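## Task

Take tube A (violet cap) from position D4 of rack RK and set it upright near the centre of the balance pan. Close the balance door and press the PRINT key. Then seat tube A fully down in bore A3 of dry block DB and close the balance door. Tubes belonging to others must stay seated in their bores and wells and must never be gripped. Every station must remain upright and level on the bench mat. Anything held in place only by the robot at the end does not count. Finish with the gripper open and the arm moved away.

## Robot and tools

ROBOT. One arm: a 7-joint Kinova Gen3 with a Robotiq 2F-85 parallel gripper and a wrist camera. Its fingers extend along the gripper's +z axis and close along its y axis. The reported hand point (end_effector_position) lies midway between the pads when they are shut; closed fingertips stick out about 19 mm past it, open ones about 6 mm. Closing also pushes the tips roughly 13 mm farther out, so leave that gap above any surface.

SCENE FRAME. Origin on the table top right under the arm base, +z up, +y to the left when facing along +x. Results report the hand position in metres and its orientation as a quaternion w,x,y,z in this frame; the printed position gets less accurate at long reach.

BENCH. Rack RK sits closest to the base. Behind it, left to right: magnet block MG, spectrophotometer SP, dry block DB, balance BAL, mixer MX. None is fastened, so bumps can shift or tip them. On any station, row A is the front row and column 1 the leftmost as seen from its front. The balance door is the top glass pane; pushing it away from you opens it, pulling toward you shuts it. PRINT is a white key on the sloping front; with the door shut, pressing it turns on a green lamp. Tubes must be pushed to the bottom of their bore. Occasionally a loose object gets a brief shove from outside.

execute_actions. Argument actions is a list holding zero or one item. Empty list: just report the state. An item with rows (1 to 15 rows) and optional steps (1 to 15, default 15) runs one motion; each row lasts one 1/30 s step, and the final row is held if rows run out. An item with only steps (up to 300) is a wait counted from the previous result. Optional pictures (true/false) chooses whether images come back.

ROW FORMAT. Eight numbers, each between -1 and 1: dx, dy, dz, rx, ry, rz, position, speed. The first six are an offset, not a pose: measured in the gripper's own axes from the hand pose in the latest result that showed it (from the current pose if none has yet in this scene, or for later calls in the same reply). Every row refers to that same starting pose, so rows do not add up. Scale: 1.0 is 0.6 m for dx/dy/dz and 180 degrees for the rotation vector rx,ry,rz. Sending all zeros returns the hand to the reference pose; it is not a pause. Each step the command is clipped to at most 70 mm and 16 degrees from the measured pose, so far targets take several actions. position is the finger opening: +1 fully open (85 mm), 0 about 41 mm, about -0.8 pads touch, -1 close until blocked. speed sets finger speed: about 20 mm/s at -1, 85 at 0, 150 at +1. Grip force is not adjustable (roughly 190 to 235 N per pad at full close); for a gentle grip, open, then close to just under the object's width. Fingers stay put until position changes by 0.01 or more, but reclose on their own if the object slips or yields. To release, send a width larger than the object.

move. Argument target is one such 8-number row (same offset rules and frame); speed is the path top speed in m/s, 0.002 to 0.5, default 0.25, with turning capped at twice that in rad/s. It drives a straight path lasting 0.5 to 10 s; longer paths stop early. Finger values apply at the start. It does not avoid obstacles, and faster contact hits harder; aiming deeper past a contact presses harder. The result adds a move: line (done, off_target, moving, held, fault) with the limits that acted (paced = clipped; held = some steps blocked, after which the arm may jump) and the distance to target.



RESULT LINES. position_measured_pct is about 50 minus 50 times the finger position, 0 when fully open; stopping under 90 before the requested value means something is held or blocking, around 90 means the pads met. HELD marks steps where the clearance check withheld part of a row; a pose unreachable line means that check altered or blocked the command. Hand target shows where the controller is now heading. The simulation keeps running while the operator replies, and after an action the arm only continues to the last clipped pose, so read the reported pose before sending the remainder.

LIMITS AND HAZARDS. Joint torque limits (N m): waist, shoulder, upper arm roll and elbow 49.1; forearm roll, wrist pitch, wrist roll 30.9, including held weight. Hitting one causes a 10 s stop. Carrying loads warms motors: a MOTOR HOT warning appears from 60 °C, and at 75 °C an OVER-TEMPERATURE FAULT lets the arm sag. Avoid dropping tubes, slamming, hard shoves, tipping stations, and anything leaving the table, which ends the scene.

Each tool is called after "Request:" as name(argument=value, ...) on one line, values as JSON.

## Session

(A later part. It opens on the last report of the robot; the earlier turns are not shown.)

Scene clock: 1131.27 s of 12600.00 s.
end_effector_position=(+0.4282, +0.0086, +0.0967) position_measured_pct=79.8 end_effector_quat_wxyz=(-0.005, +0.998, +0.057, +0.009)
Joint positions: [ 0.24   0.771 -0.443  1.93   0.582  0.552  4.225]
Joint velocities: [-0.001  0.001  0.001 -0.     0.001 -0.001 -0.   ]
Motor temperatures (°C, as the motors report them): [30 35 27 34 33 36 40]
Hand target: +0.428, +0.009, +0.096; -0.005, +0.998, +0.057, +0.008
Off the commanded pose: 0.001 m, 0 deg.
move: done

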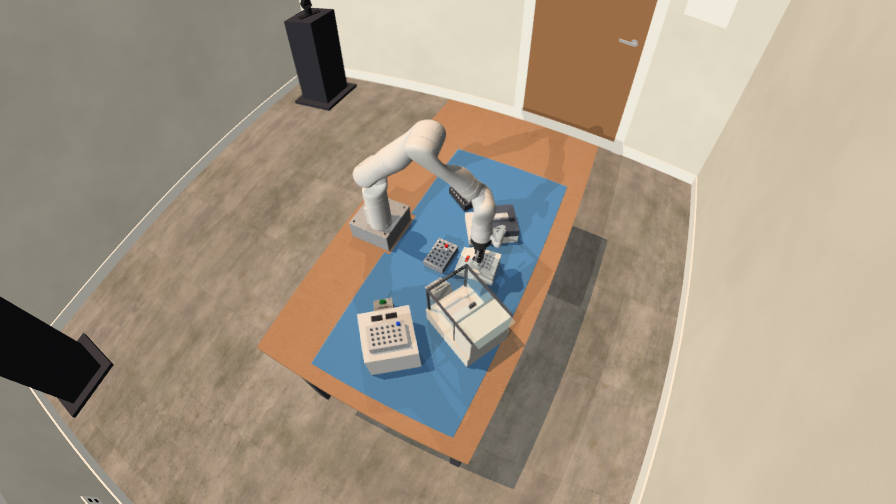

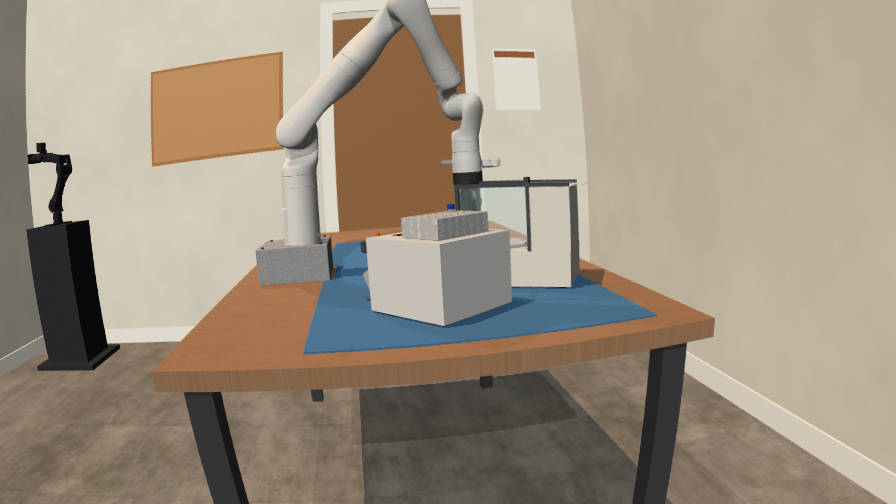

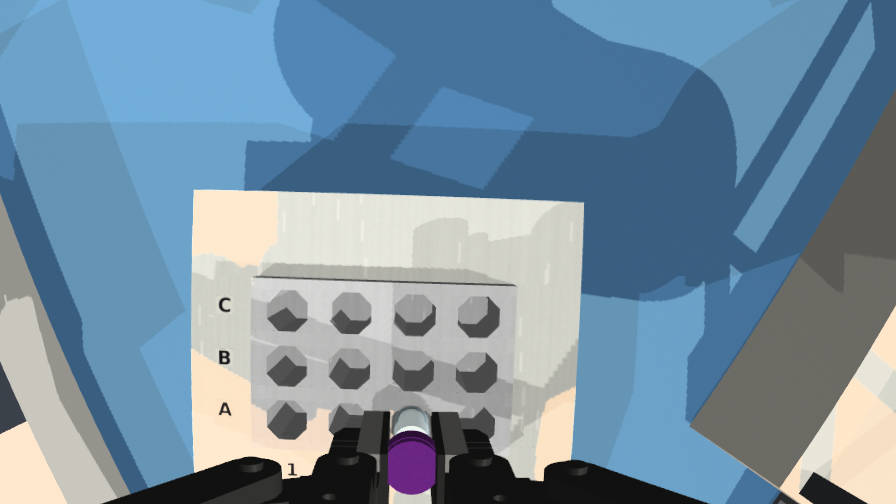

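Request:
move(target=[0,0,0.013,0,0,0,-0.64,0], speed=0.006)

Request:
zoom_image(camera="cam_wrist", region=[310,340,510,504])

Scene clock: 1137.10 s of 12600.00 s.
end_effector_position=(+0.4286, +0.0086, +0.0925) position_measured_pct=79.8 end_effector_quat_wxyz=(-0.004, +0.998, +0.057, +0.011)
Joint positions: [ 0.231  0.778 -0.432  1.933  0.593  0.538  4.214]
Joint velocities: [-0.001 -0.    -0.     0.001 -0.001  0.    -0.001]
Motor temperatures (°C, as the motors report them): [30 35 27 34 33 36 40]
Hand target: +0.428, +0.009, +0.089; -0.005, +0.998, +0.057, +0.009
Off the commanded pose: 0.004 m, 0 deg.
move: off_target

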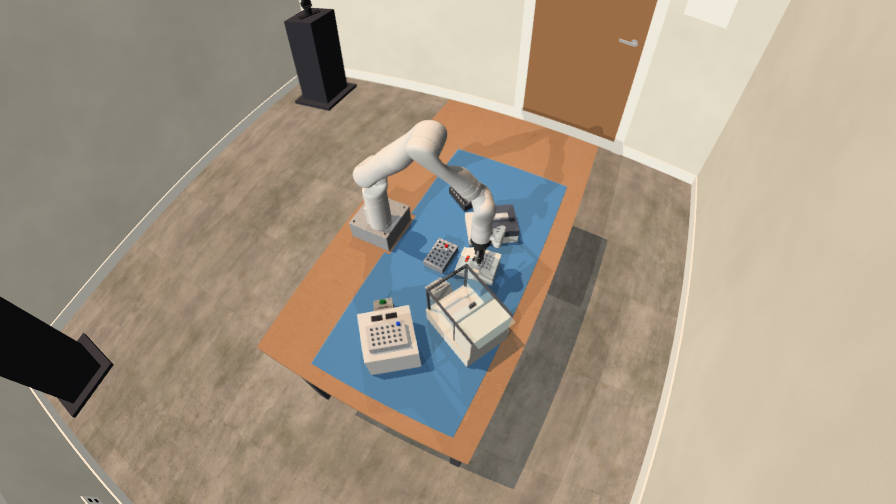

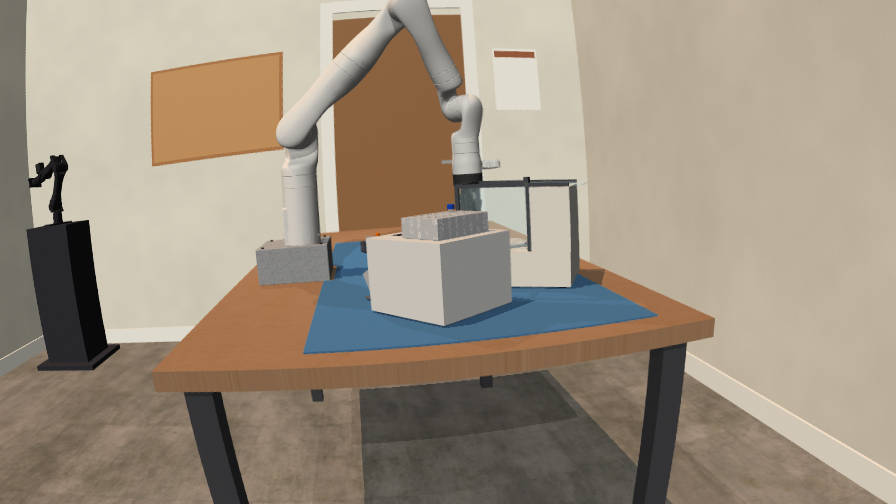

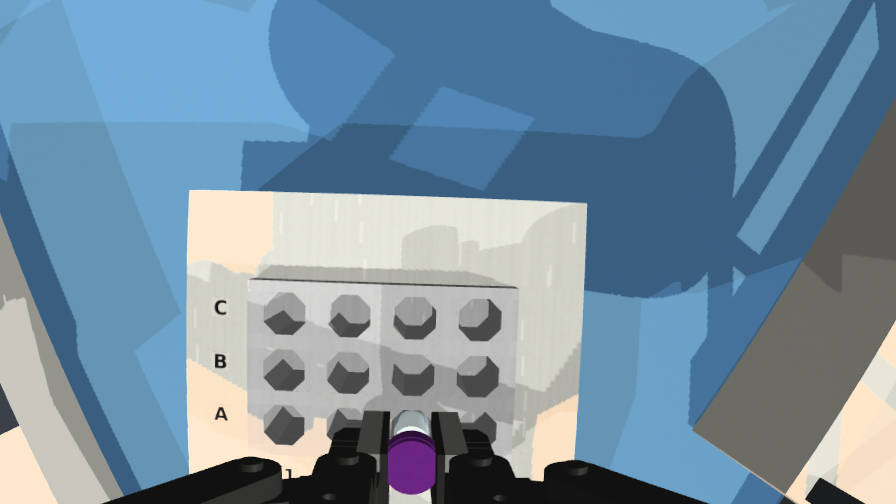

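Region (310, 340, 510, 504) of cam_wrist's 896x504 image, scaled by 2.520; it fills the top 413 rows of this view, and the rest is white.

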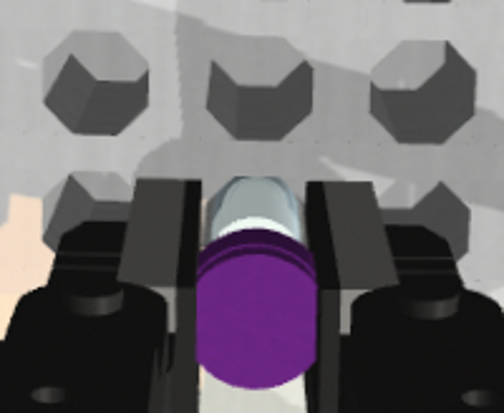

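Request:
move(target=[-0.004,0,-0.006,0,0,0,-0.64,0], speed=0.006)

Request:
move(target=[0,0,0.012,0,0,0,-0.64,0], speed=0.005)

Request:
zoom_image(camera="cam_wrist", region=[310,340,510,504])

Scene clock: 1153.90 s of 12600.00 s.
end_effector_position=(+0.4272, +0.0086, +0.0963) position_measured_pct=79.8 end_effector_quat_wxyz=(-0.004, +0.998, +0.057, +0.012)
Joint positions: [ 0.235  0.767 -0.436  1.94   0.589  0.54   4.216]
Joint velocities: [ 0.001 -0.002  0.     0.001 -0.001  0.002 -0.   ]
Motor temperatures (°C, as the motors report them): [30 34 27 34 33 36 40]
Hand target: +0.426, +0.008, +0.096; -0.004, +0.998, +0.057, +0.011
Off the commanded pose: 0.001 m, 0 deg.
move: done

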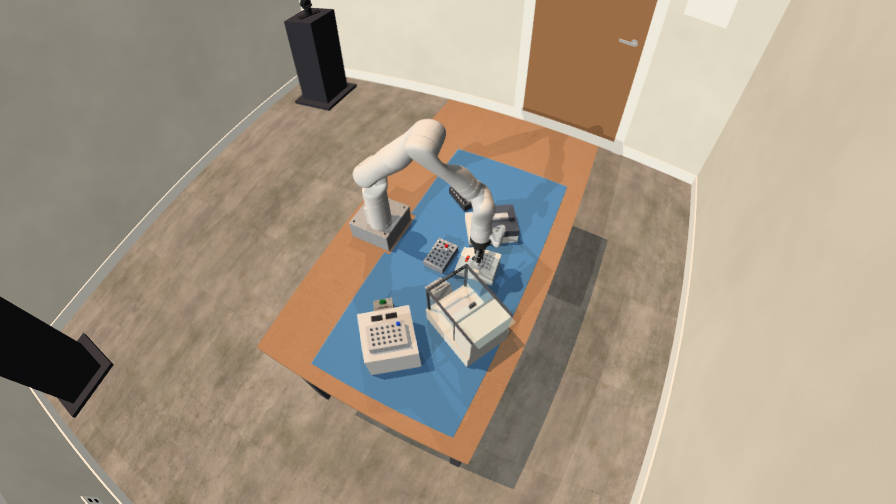

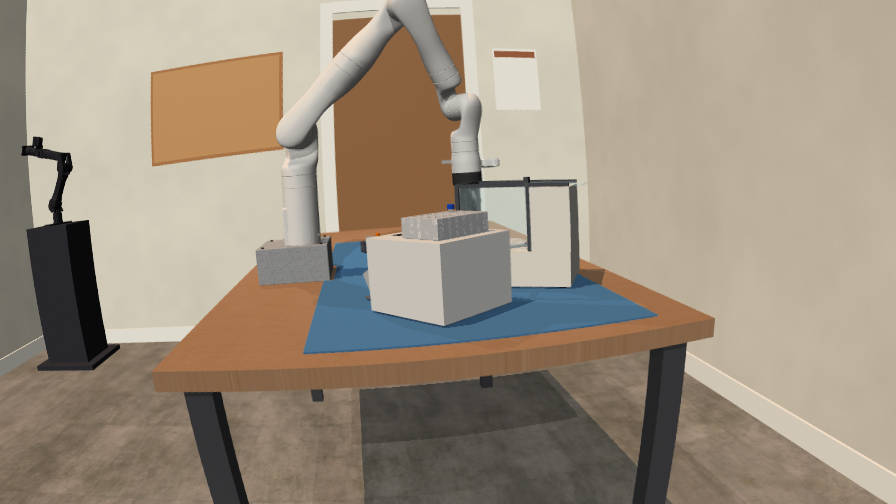

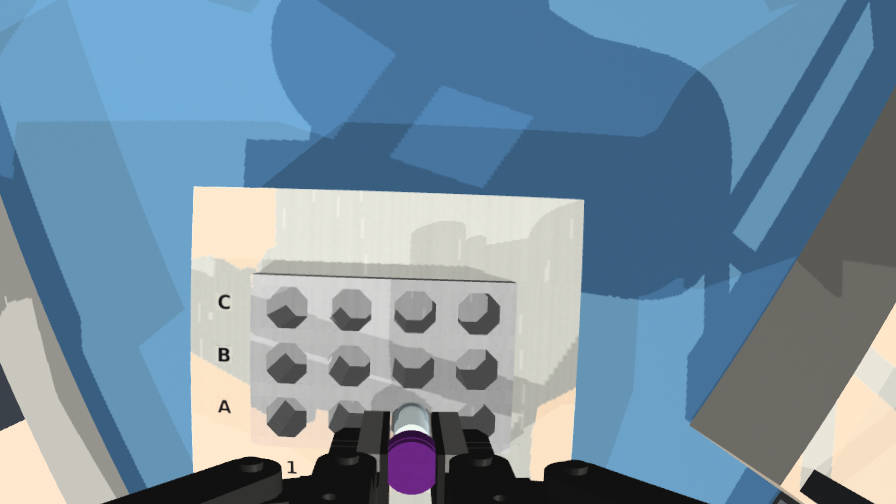

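Scene clock: 1155.57 s of 12600.00 s.
end_effector_position=(+0.4281, +0.0086, +0.0925) position_measured_pct=79.8 end_effector_quat_wxyz=(-0.003, +0.998, +0.057, +0.014)
Joint positions: [ 0.226  0.774 -0.426  1.942  0.6    0.526  4.206]
Joint velocities: [-0.001 -0.     0.001  0.001  0.002  0.    -0.002]
Motor temperatures (°C, as the motors report them): [30 34 27 34 33 36 40]
Hand target: +0.427, +0.009, +0.089; -0.004, +0.998, +0.057, +0.012
Off the commanded pose: 0.003 m, 0 deg.
move: done

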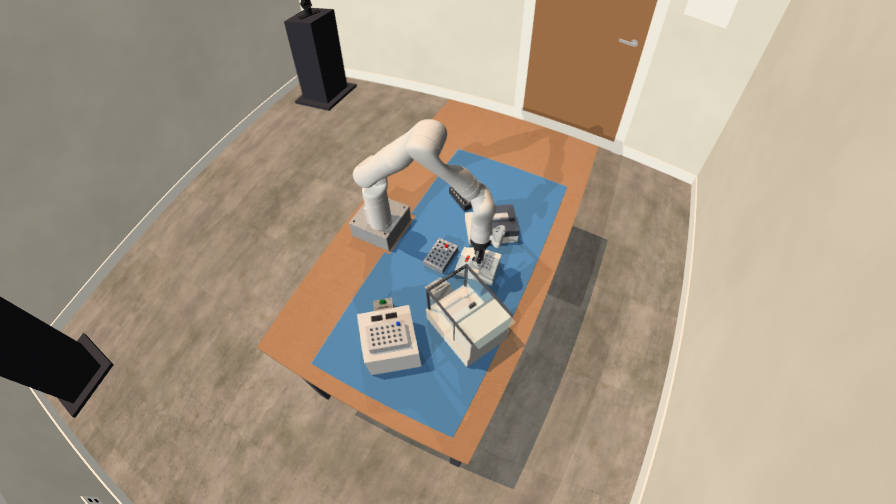

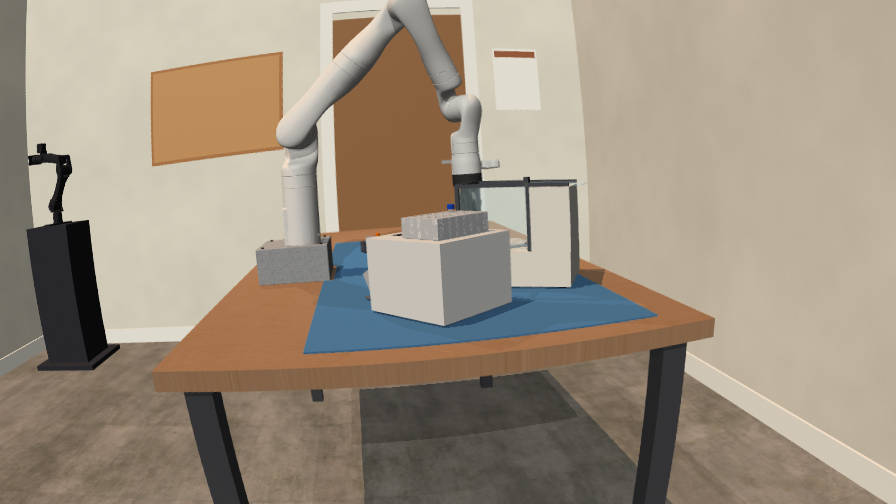

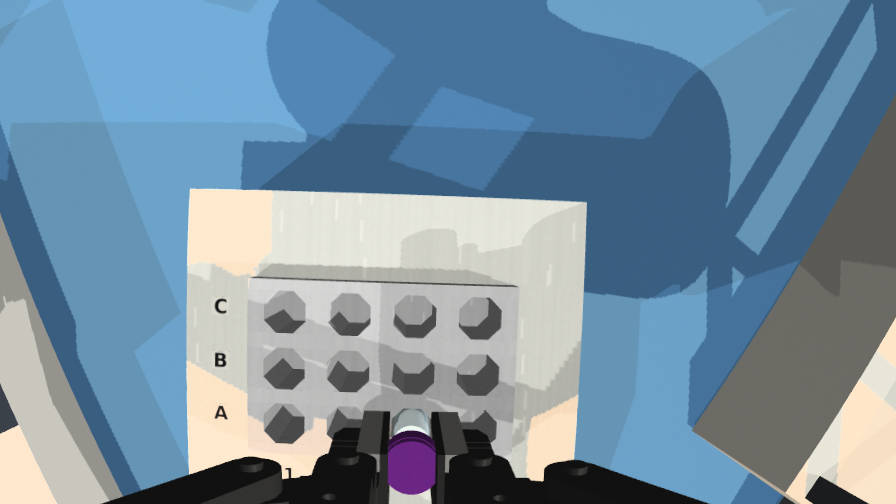

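Region (310, 340, 510, 504) of cam_wrist's 896x504 image, scaled by 2.520; it fills the top 413 rows of this view, and the rest is white.

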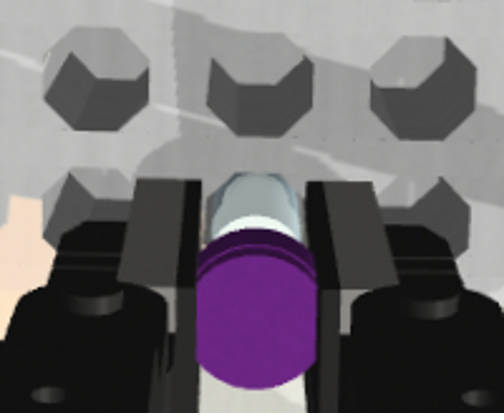

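Request:
move(target=[-0.002,0,0.015,0,-0.008,0,-0.64,0], speed=0.005)

Request:
zoom_image(camera="cam_wrist", region=[310,340,510,504])

Scene clock: 1173.97 s of 12600.00 s.
end_effector_position=(+0.4292, +0.0087, +0.0920) position_measured_pct=79.8 end_effector_quat_wxyz=(+0.000, +0.998, +0.058, +0.006)
Joint positions: [ 0.223  0.782 -0.431  1.923  0.594  0.555  4.211]
Joint velocities: [ 0.     0.    -0.002  0.001  0.001  0.002 -0.001]
Motor temperatures (°C, as the motors report them): [30 34 27 34 33 36 40]
Hand target: +0.427, +0.009, +0.084; -0.002, +0.998, +0.057, +0.001
Off the commanded pose: 0.009 m, 1 deg.
move: off_target

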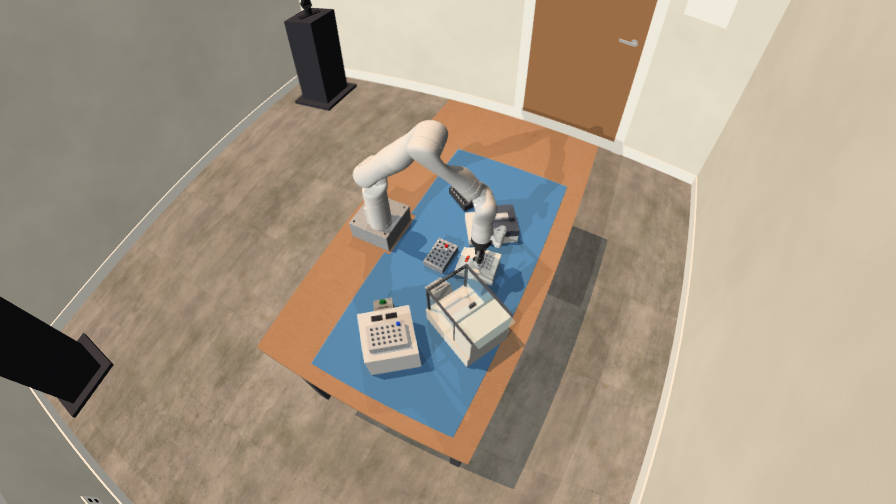

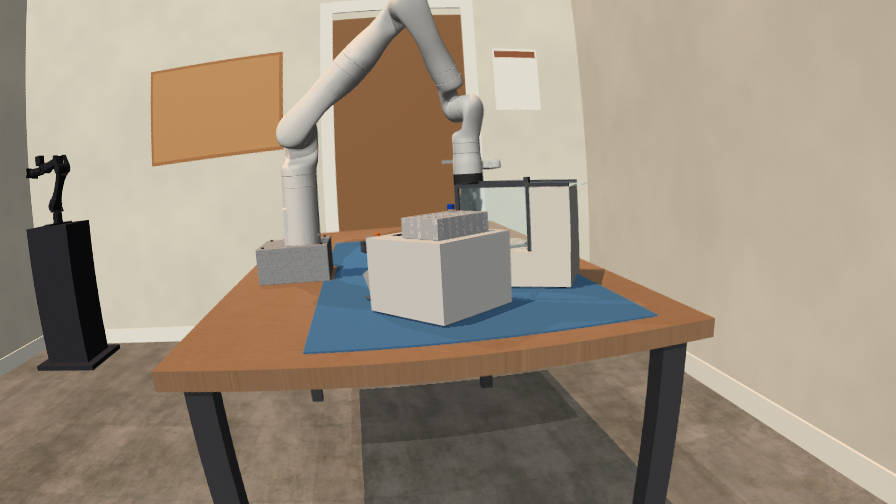

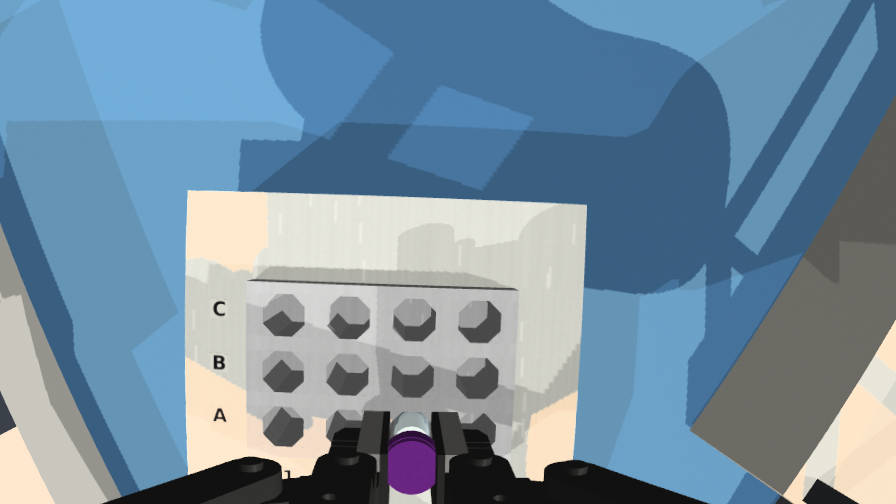

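Region (310, 340, 510, 504) of cam_wrist's 896x504 image, scaled by 2.520; it fills the top 413 rows of this view, and the rest is white.

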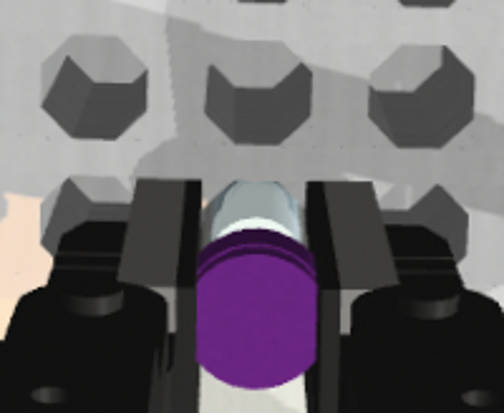

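Request:
move(target=[0,0,-0.003,0,0,0,-0.3,0], speed=0.01)

Request:
move(target=[0,0,-0.045,0,0,0,-0.3,0], speed=0.03)

Scene clock: 1186.53 s of 12600.00 s.
end_effector_position=(+0.4291, +0.0087, +0.0938) position_measured_pct=65.1 end_effector_quat_wxyz=(+0.000, +0.998, +0.058, +0.006)
Joint positions: [ 0.225  0.778 -0.433  1.923  0.591  0.559  4.214]
Joint velocities: [ 0.001 -0.001  0.002  0.    -0.002  0.    -0.001]
Motor temperatures (°C, as the motors report them): [30 34 27 34 33 36 40]
Hand target: +0.429, +0.009, +0.094; +0.000, +0.998, +0.058, +0.006
Off the commanded pose: 0.000 m, 0 deg.
move: done

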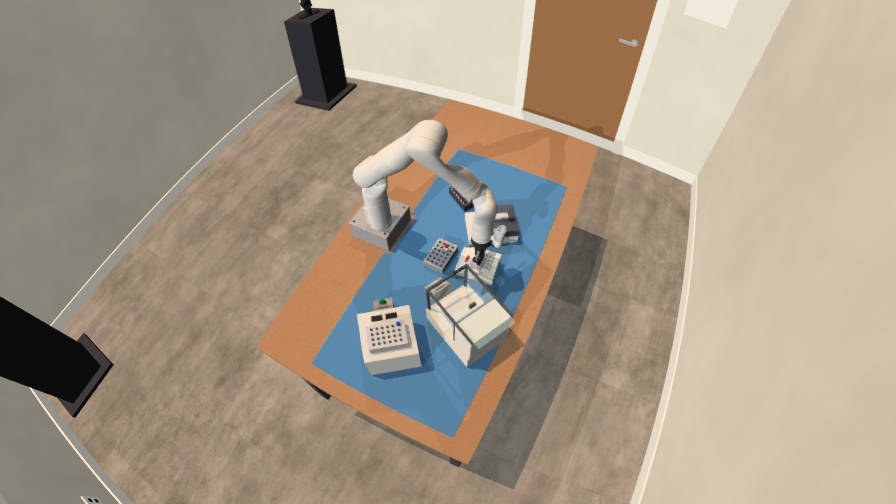

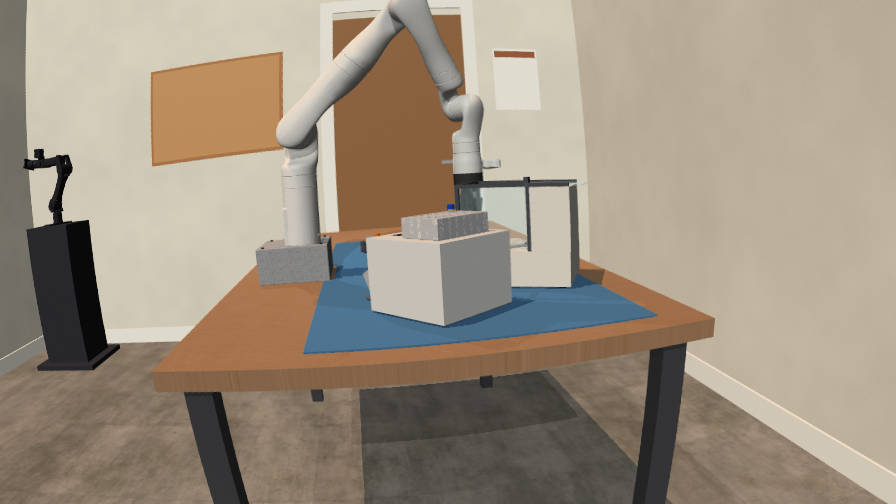

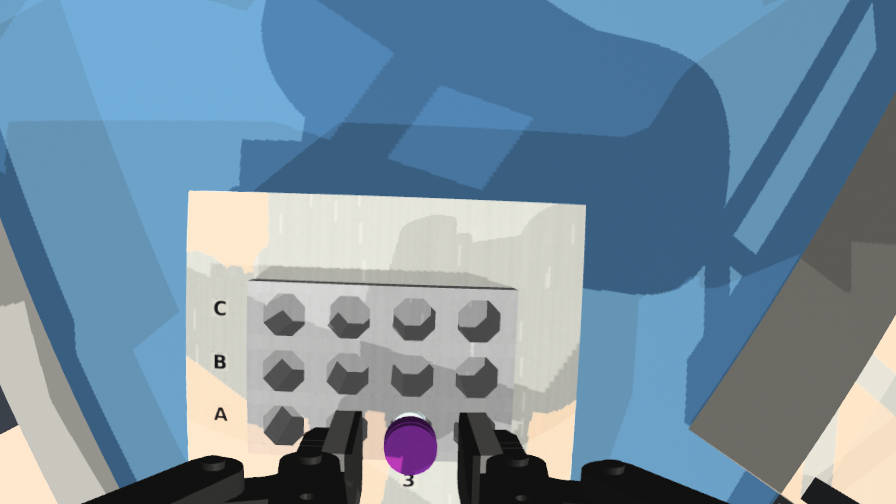

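Scene clock: 1187.73 s of 12600.00 s.
end_effector_position=(+0.4286, +0.0088, +0.1206) position_measured_pct=65.1 end_effector_quat_wxyz=(+0.000, +0.998, +0.058, +0.006)
Joint positions: [ 0.255  0.725 -0.477  1.913  0.549  0.625  4.25 ]
Joint velocities: [ 0.003 -0.004 -0.    -0.001 -0.     0.002  0.002]
Motor temperatures (°C, as the motors report them): [30 34 27 34 33 36 40]
Hand target: +0.429, +0.009, +0.121; +0.000, +0.998, +0.058, +0.006
Off the commanded pose: 0.000 m, 0 deg.
move: done

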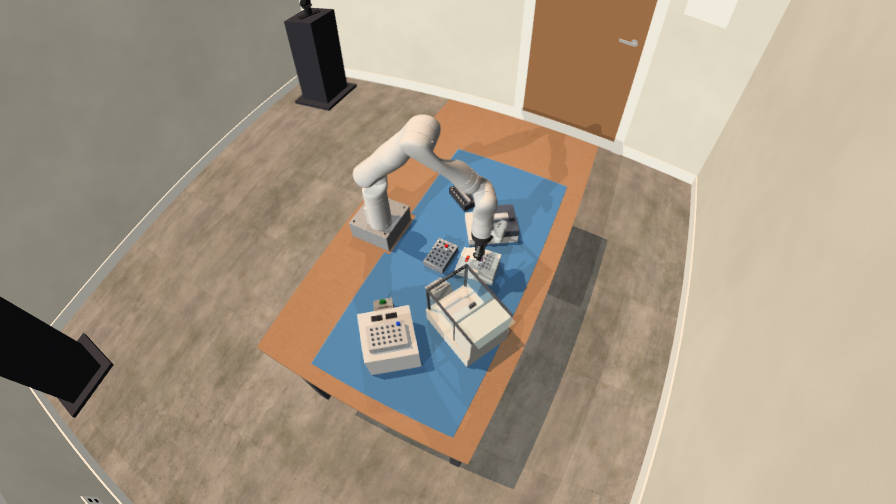

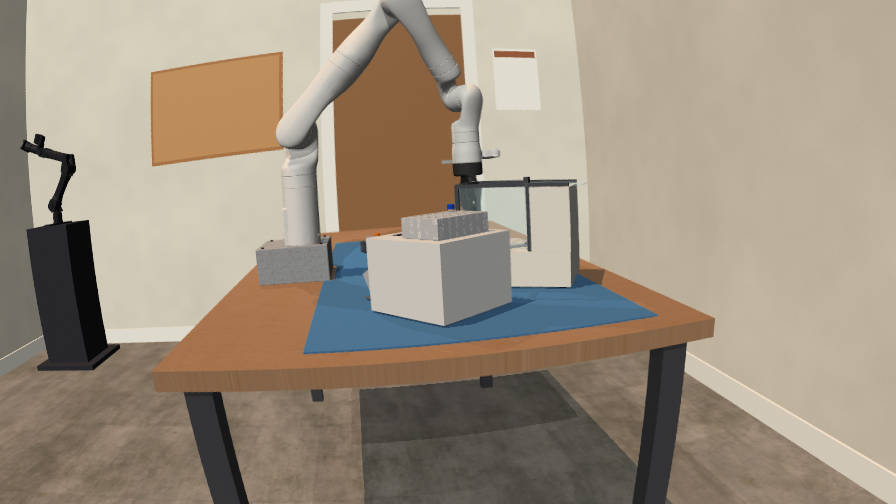

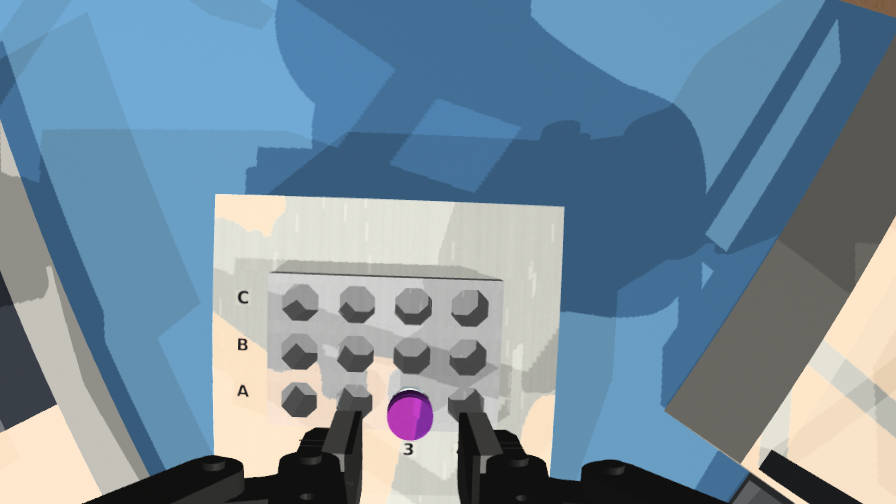

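Request:
move(target=[-0.002,0,0,0,0,0,-1,0], speed=0.02)

Request:
move(target=[0,0,0.02,0,0,0,-1,0], speed=0.006)

Scene clock: 1194.17 s of 12600.00 s.
end_effector_position=(+0.4275, +0.0087, +0.1205) position_measured_pct=91.7 end_effector_quat_wxyz=(+0.000, +0.998, +0.058, +0.006)
Joint positions: [ 0.255  0.724 -0.477  1.917  0.55   0.622  4.249]
Joint velocities: [-0.    -0.    -0.001 -0.     0.    -0.001  0.   ]
Motor temperatures (°C, as the motors report them): [30 34 27 34 33 36 40]
Hand target: +0.427, +0.009, +0.121; +0.000, +0.998, +0.058, +0.006
Off the commanded pose: 0.000 m, 0 deg.
move: done

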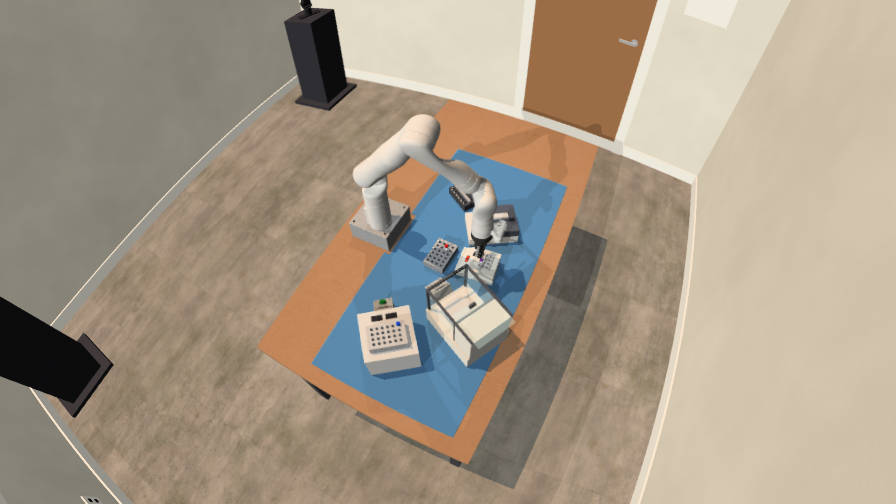

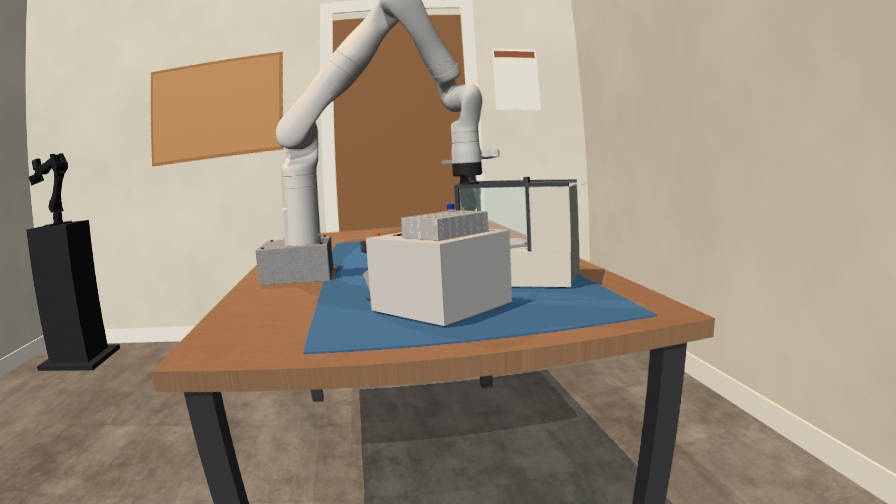

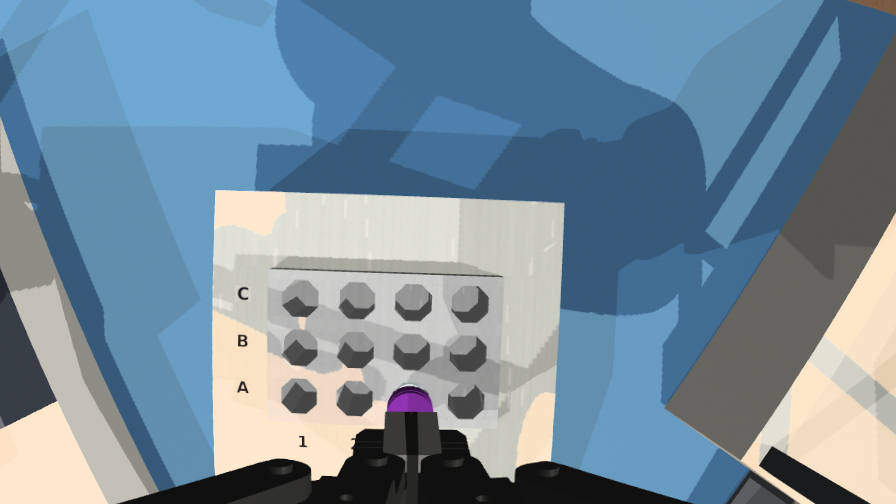

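Scene clock: 1196.40 s of 12600.00 s.
end_effector_position=(+0.4280, +0.0086, +0.1094) position_measured_pct=91.7 end_effector_quat_wxyz=(+0.001, +0.998, +0.058, +0.007)
Joint positions: [ 0.242  0.745 -0.458  1.922  0.568  0.593  4.233]
Joint velocities: [-0.001 -0.     0.002 -0.     0.001  0.    -0.   ]
Motor temperatures (°C, as the motors report them): [30 34 27 34 33 36 40]
Hand target: +0.428, +0.009, +0.109; +0.000, +0.998, +0.058, +0.006
Off the commanded pose: 0.001 m, 0 deg.
move: done

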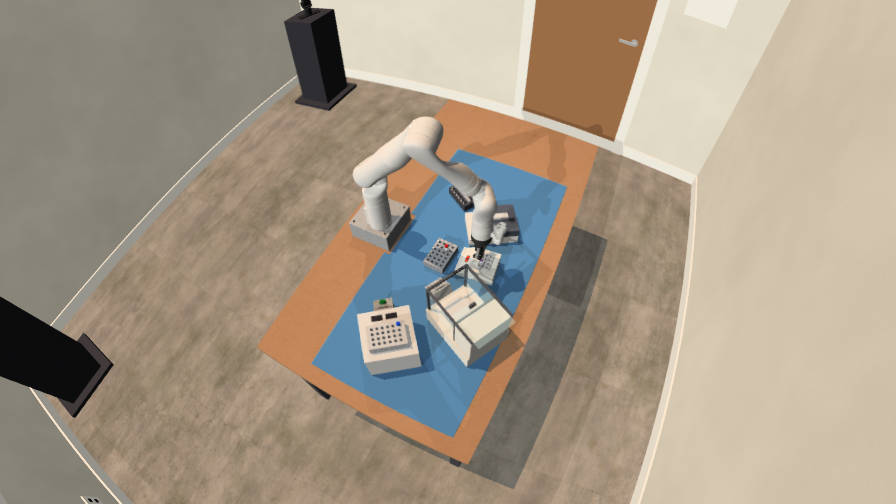

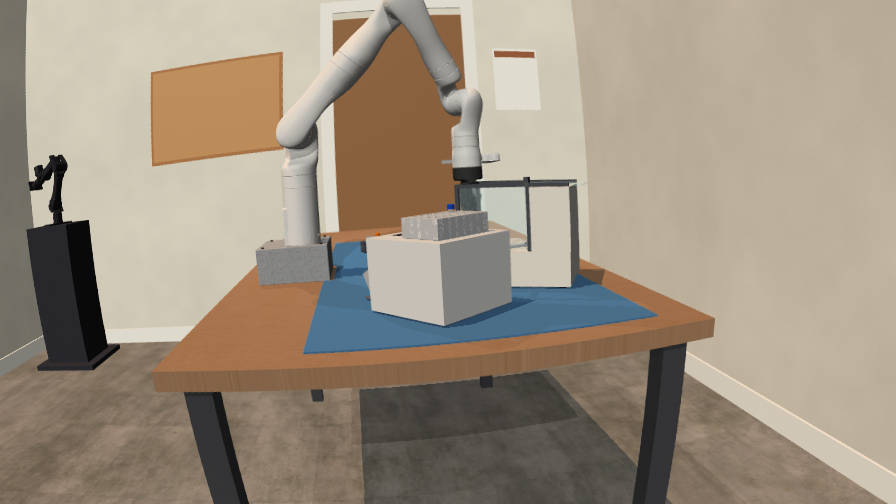

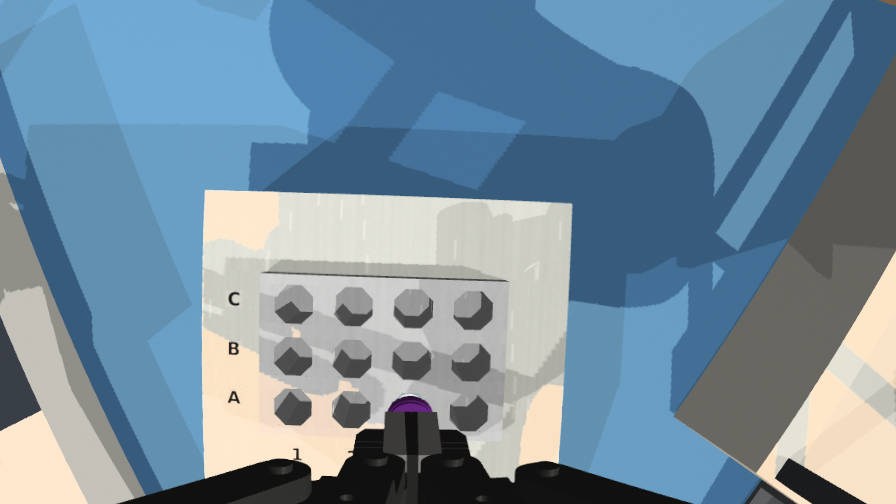

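Request:
move(target=[0,0,0.015,0,0,0,-1,0], speed=0.005)

Scene clock: 1199.93 s of 12600.00 s.
end_effector_position=(+0.4301, +0.0084, +0.1083) position_measured_pct=91.7 end_effector_quat_wxyz=(+0.003, +0.998, +0.059, +0.012)
Joint positions: [ 0.233  0.745 -0.449  1.926  0.581  0.579  4.219]
Joint velocities: [-0.    -0.     0.001  0.002  0.002 -0.002 -0.002]
Motor temperatures (°C, as the motors report them): [30 34 27 34 33 36 40]
Hand target: +0.428, +0.009, +0.101; +0.001, +0.998, +0.058, +0.007
Off the commanded pose: 0.008 m, 1 deg.
move: off_target

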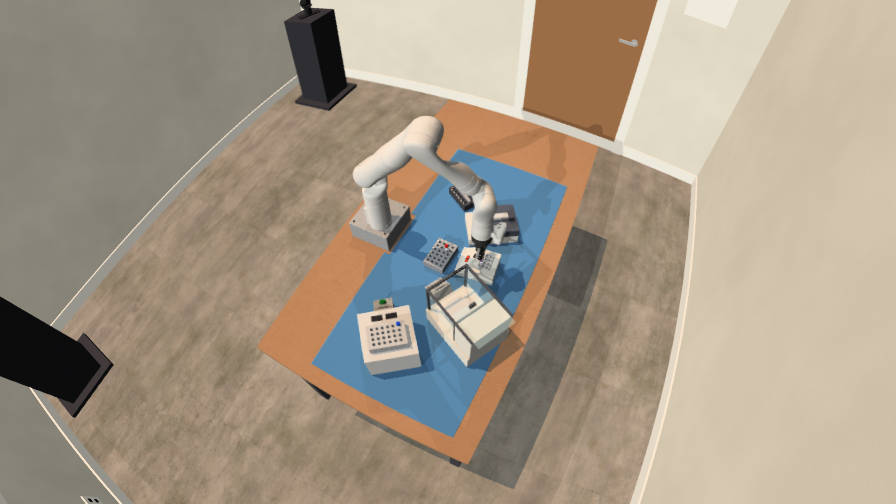

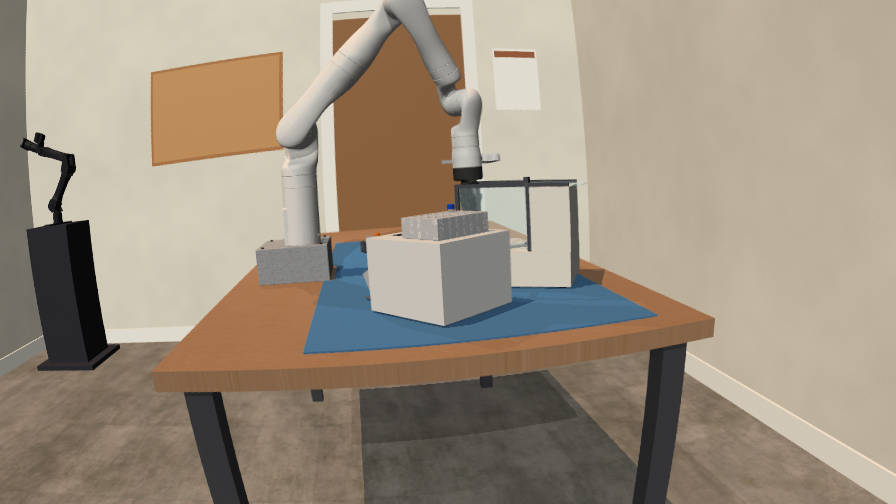

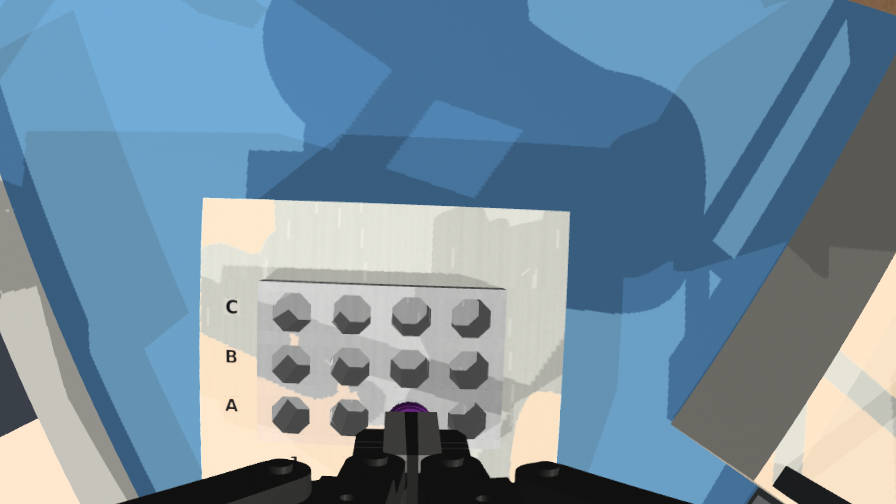

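Request:
move(target=[0,0,-0.27,0,0,0,-1,0], speed=0.15)

Scene clock: 1204.57 s of 12600.00 s.
end_effector_position=(+0.4257, +0.0094, +0.2699) position_measured_pct=91.7 end_effector_quat_wxyz=(+0.003, +0.998, +0.059, +0.012)
Joint positions: [ 0.369  0.459 -0.627  1.774  0.326  0.992  4.438]
Joint velocities: [ 0.002 -0.003  0.    -0.003 -0.002  0.003  0.001]
Motor temperatures (°C, as the motors report them): [30 34 27 34 33 36 40]
Hand target: +0.426, +0.009, +0.270; +0.003, +0.998, +0.059, +0.012
Off the commanded pose: 0.001 m, 0 deg.
move: done

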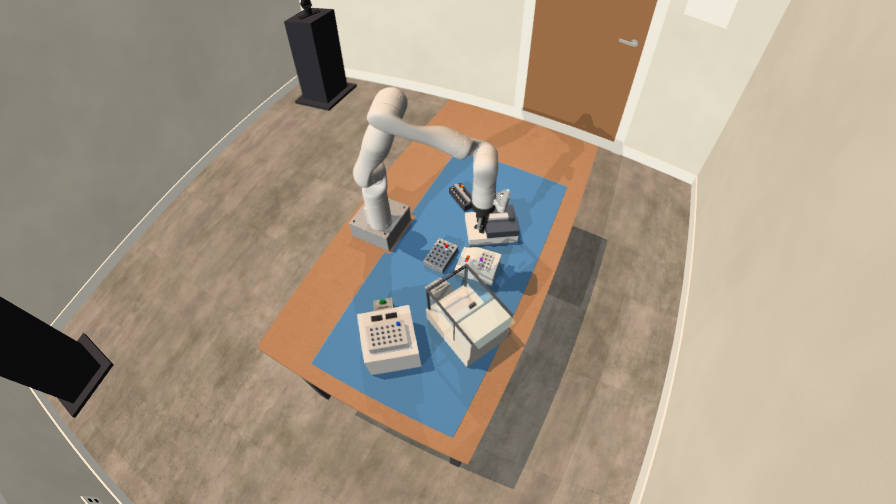

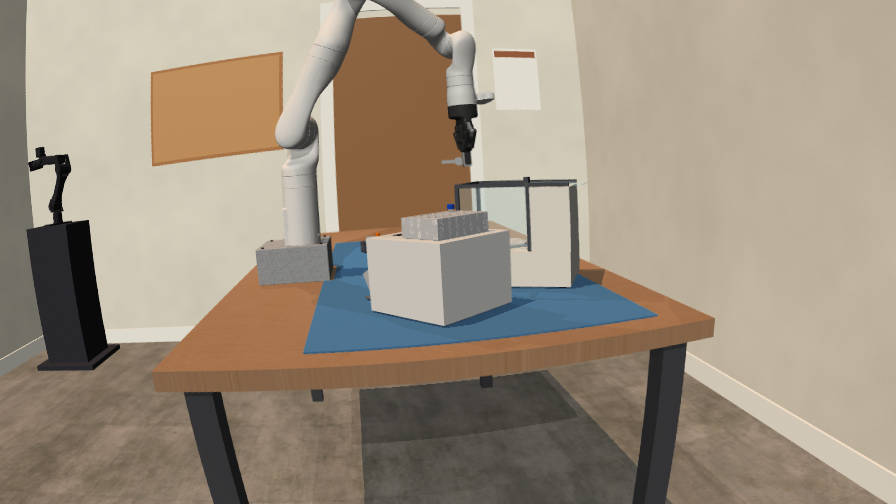

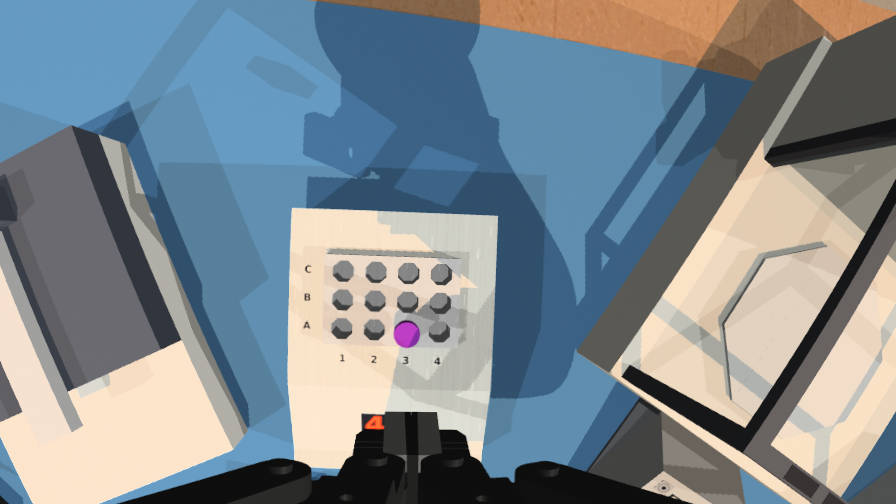

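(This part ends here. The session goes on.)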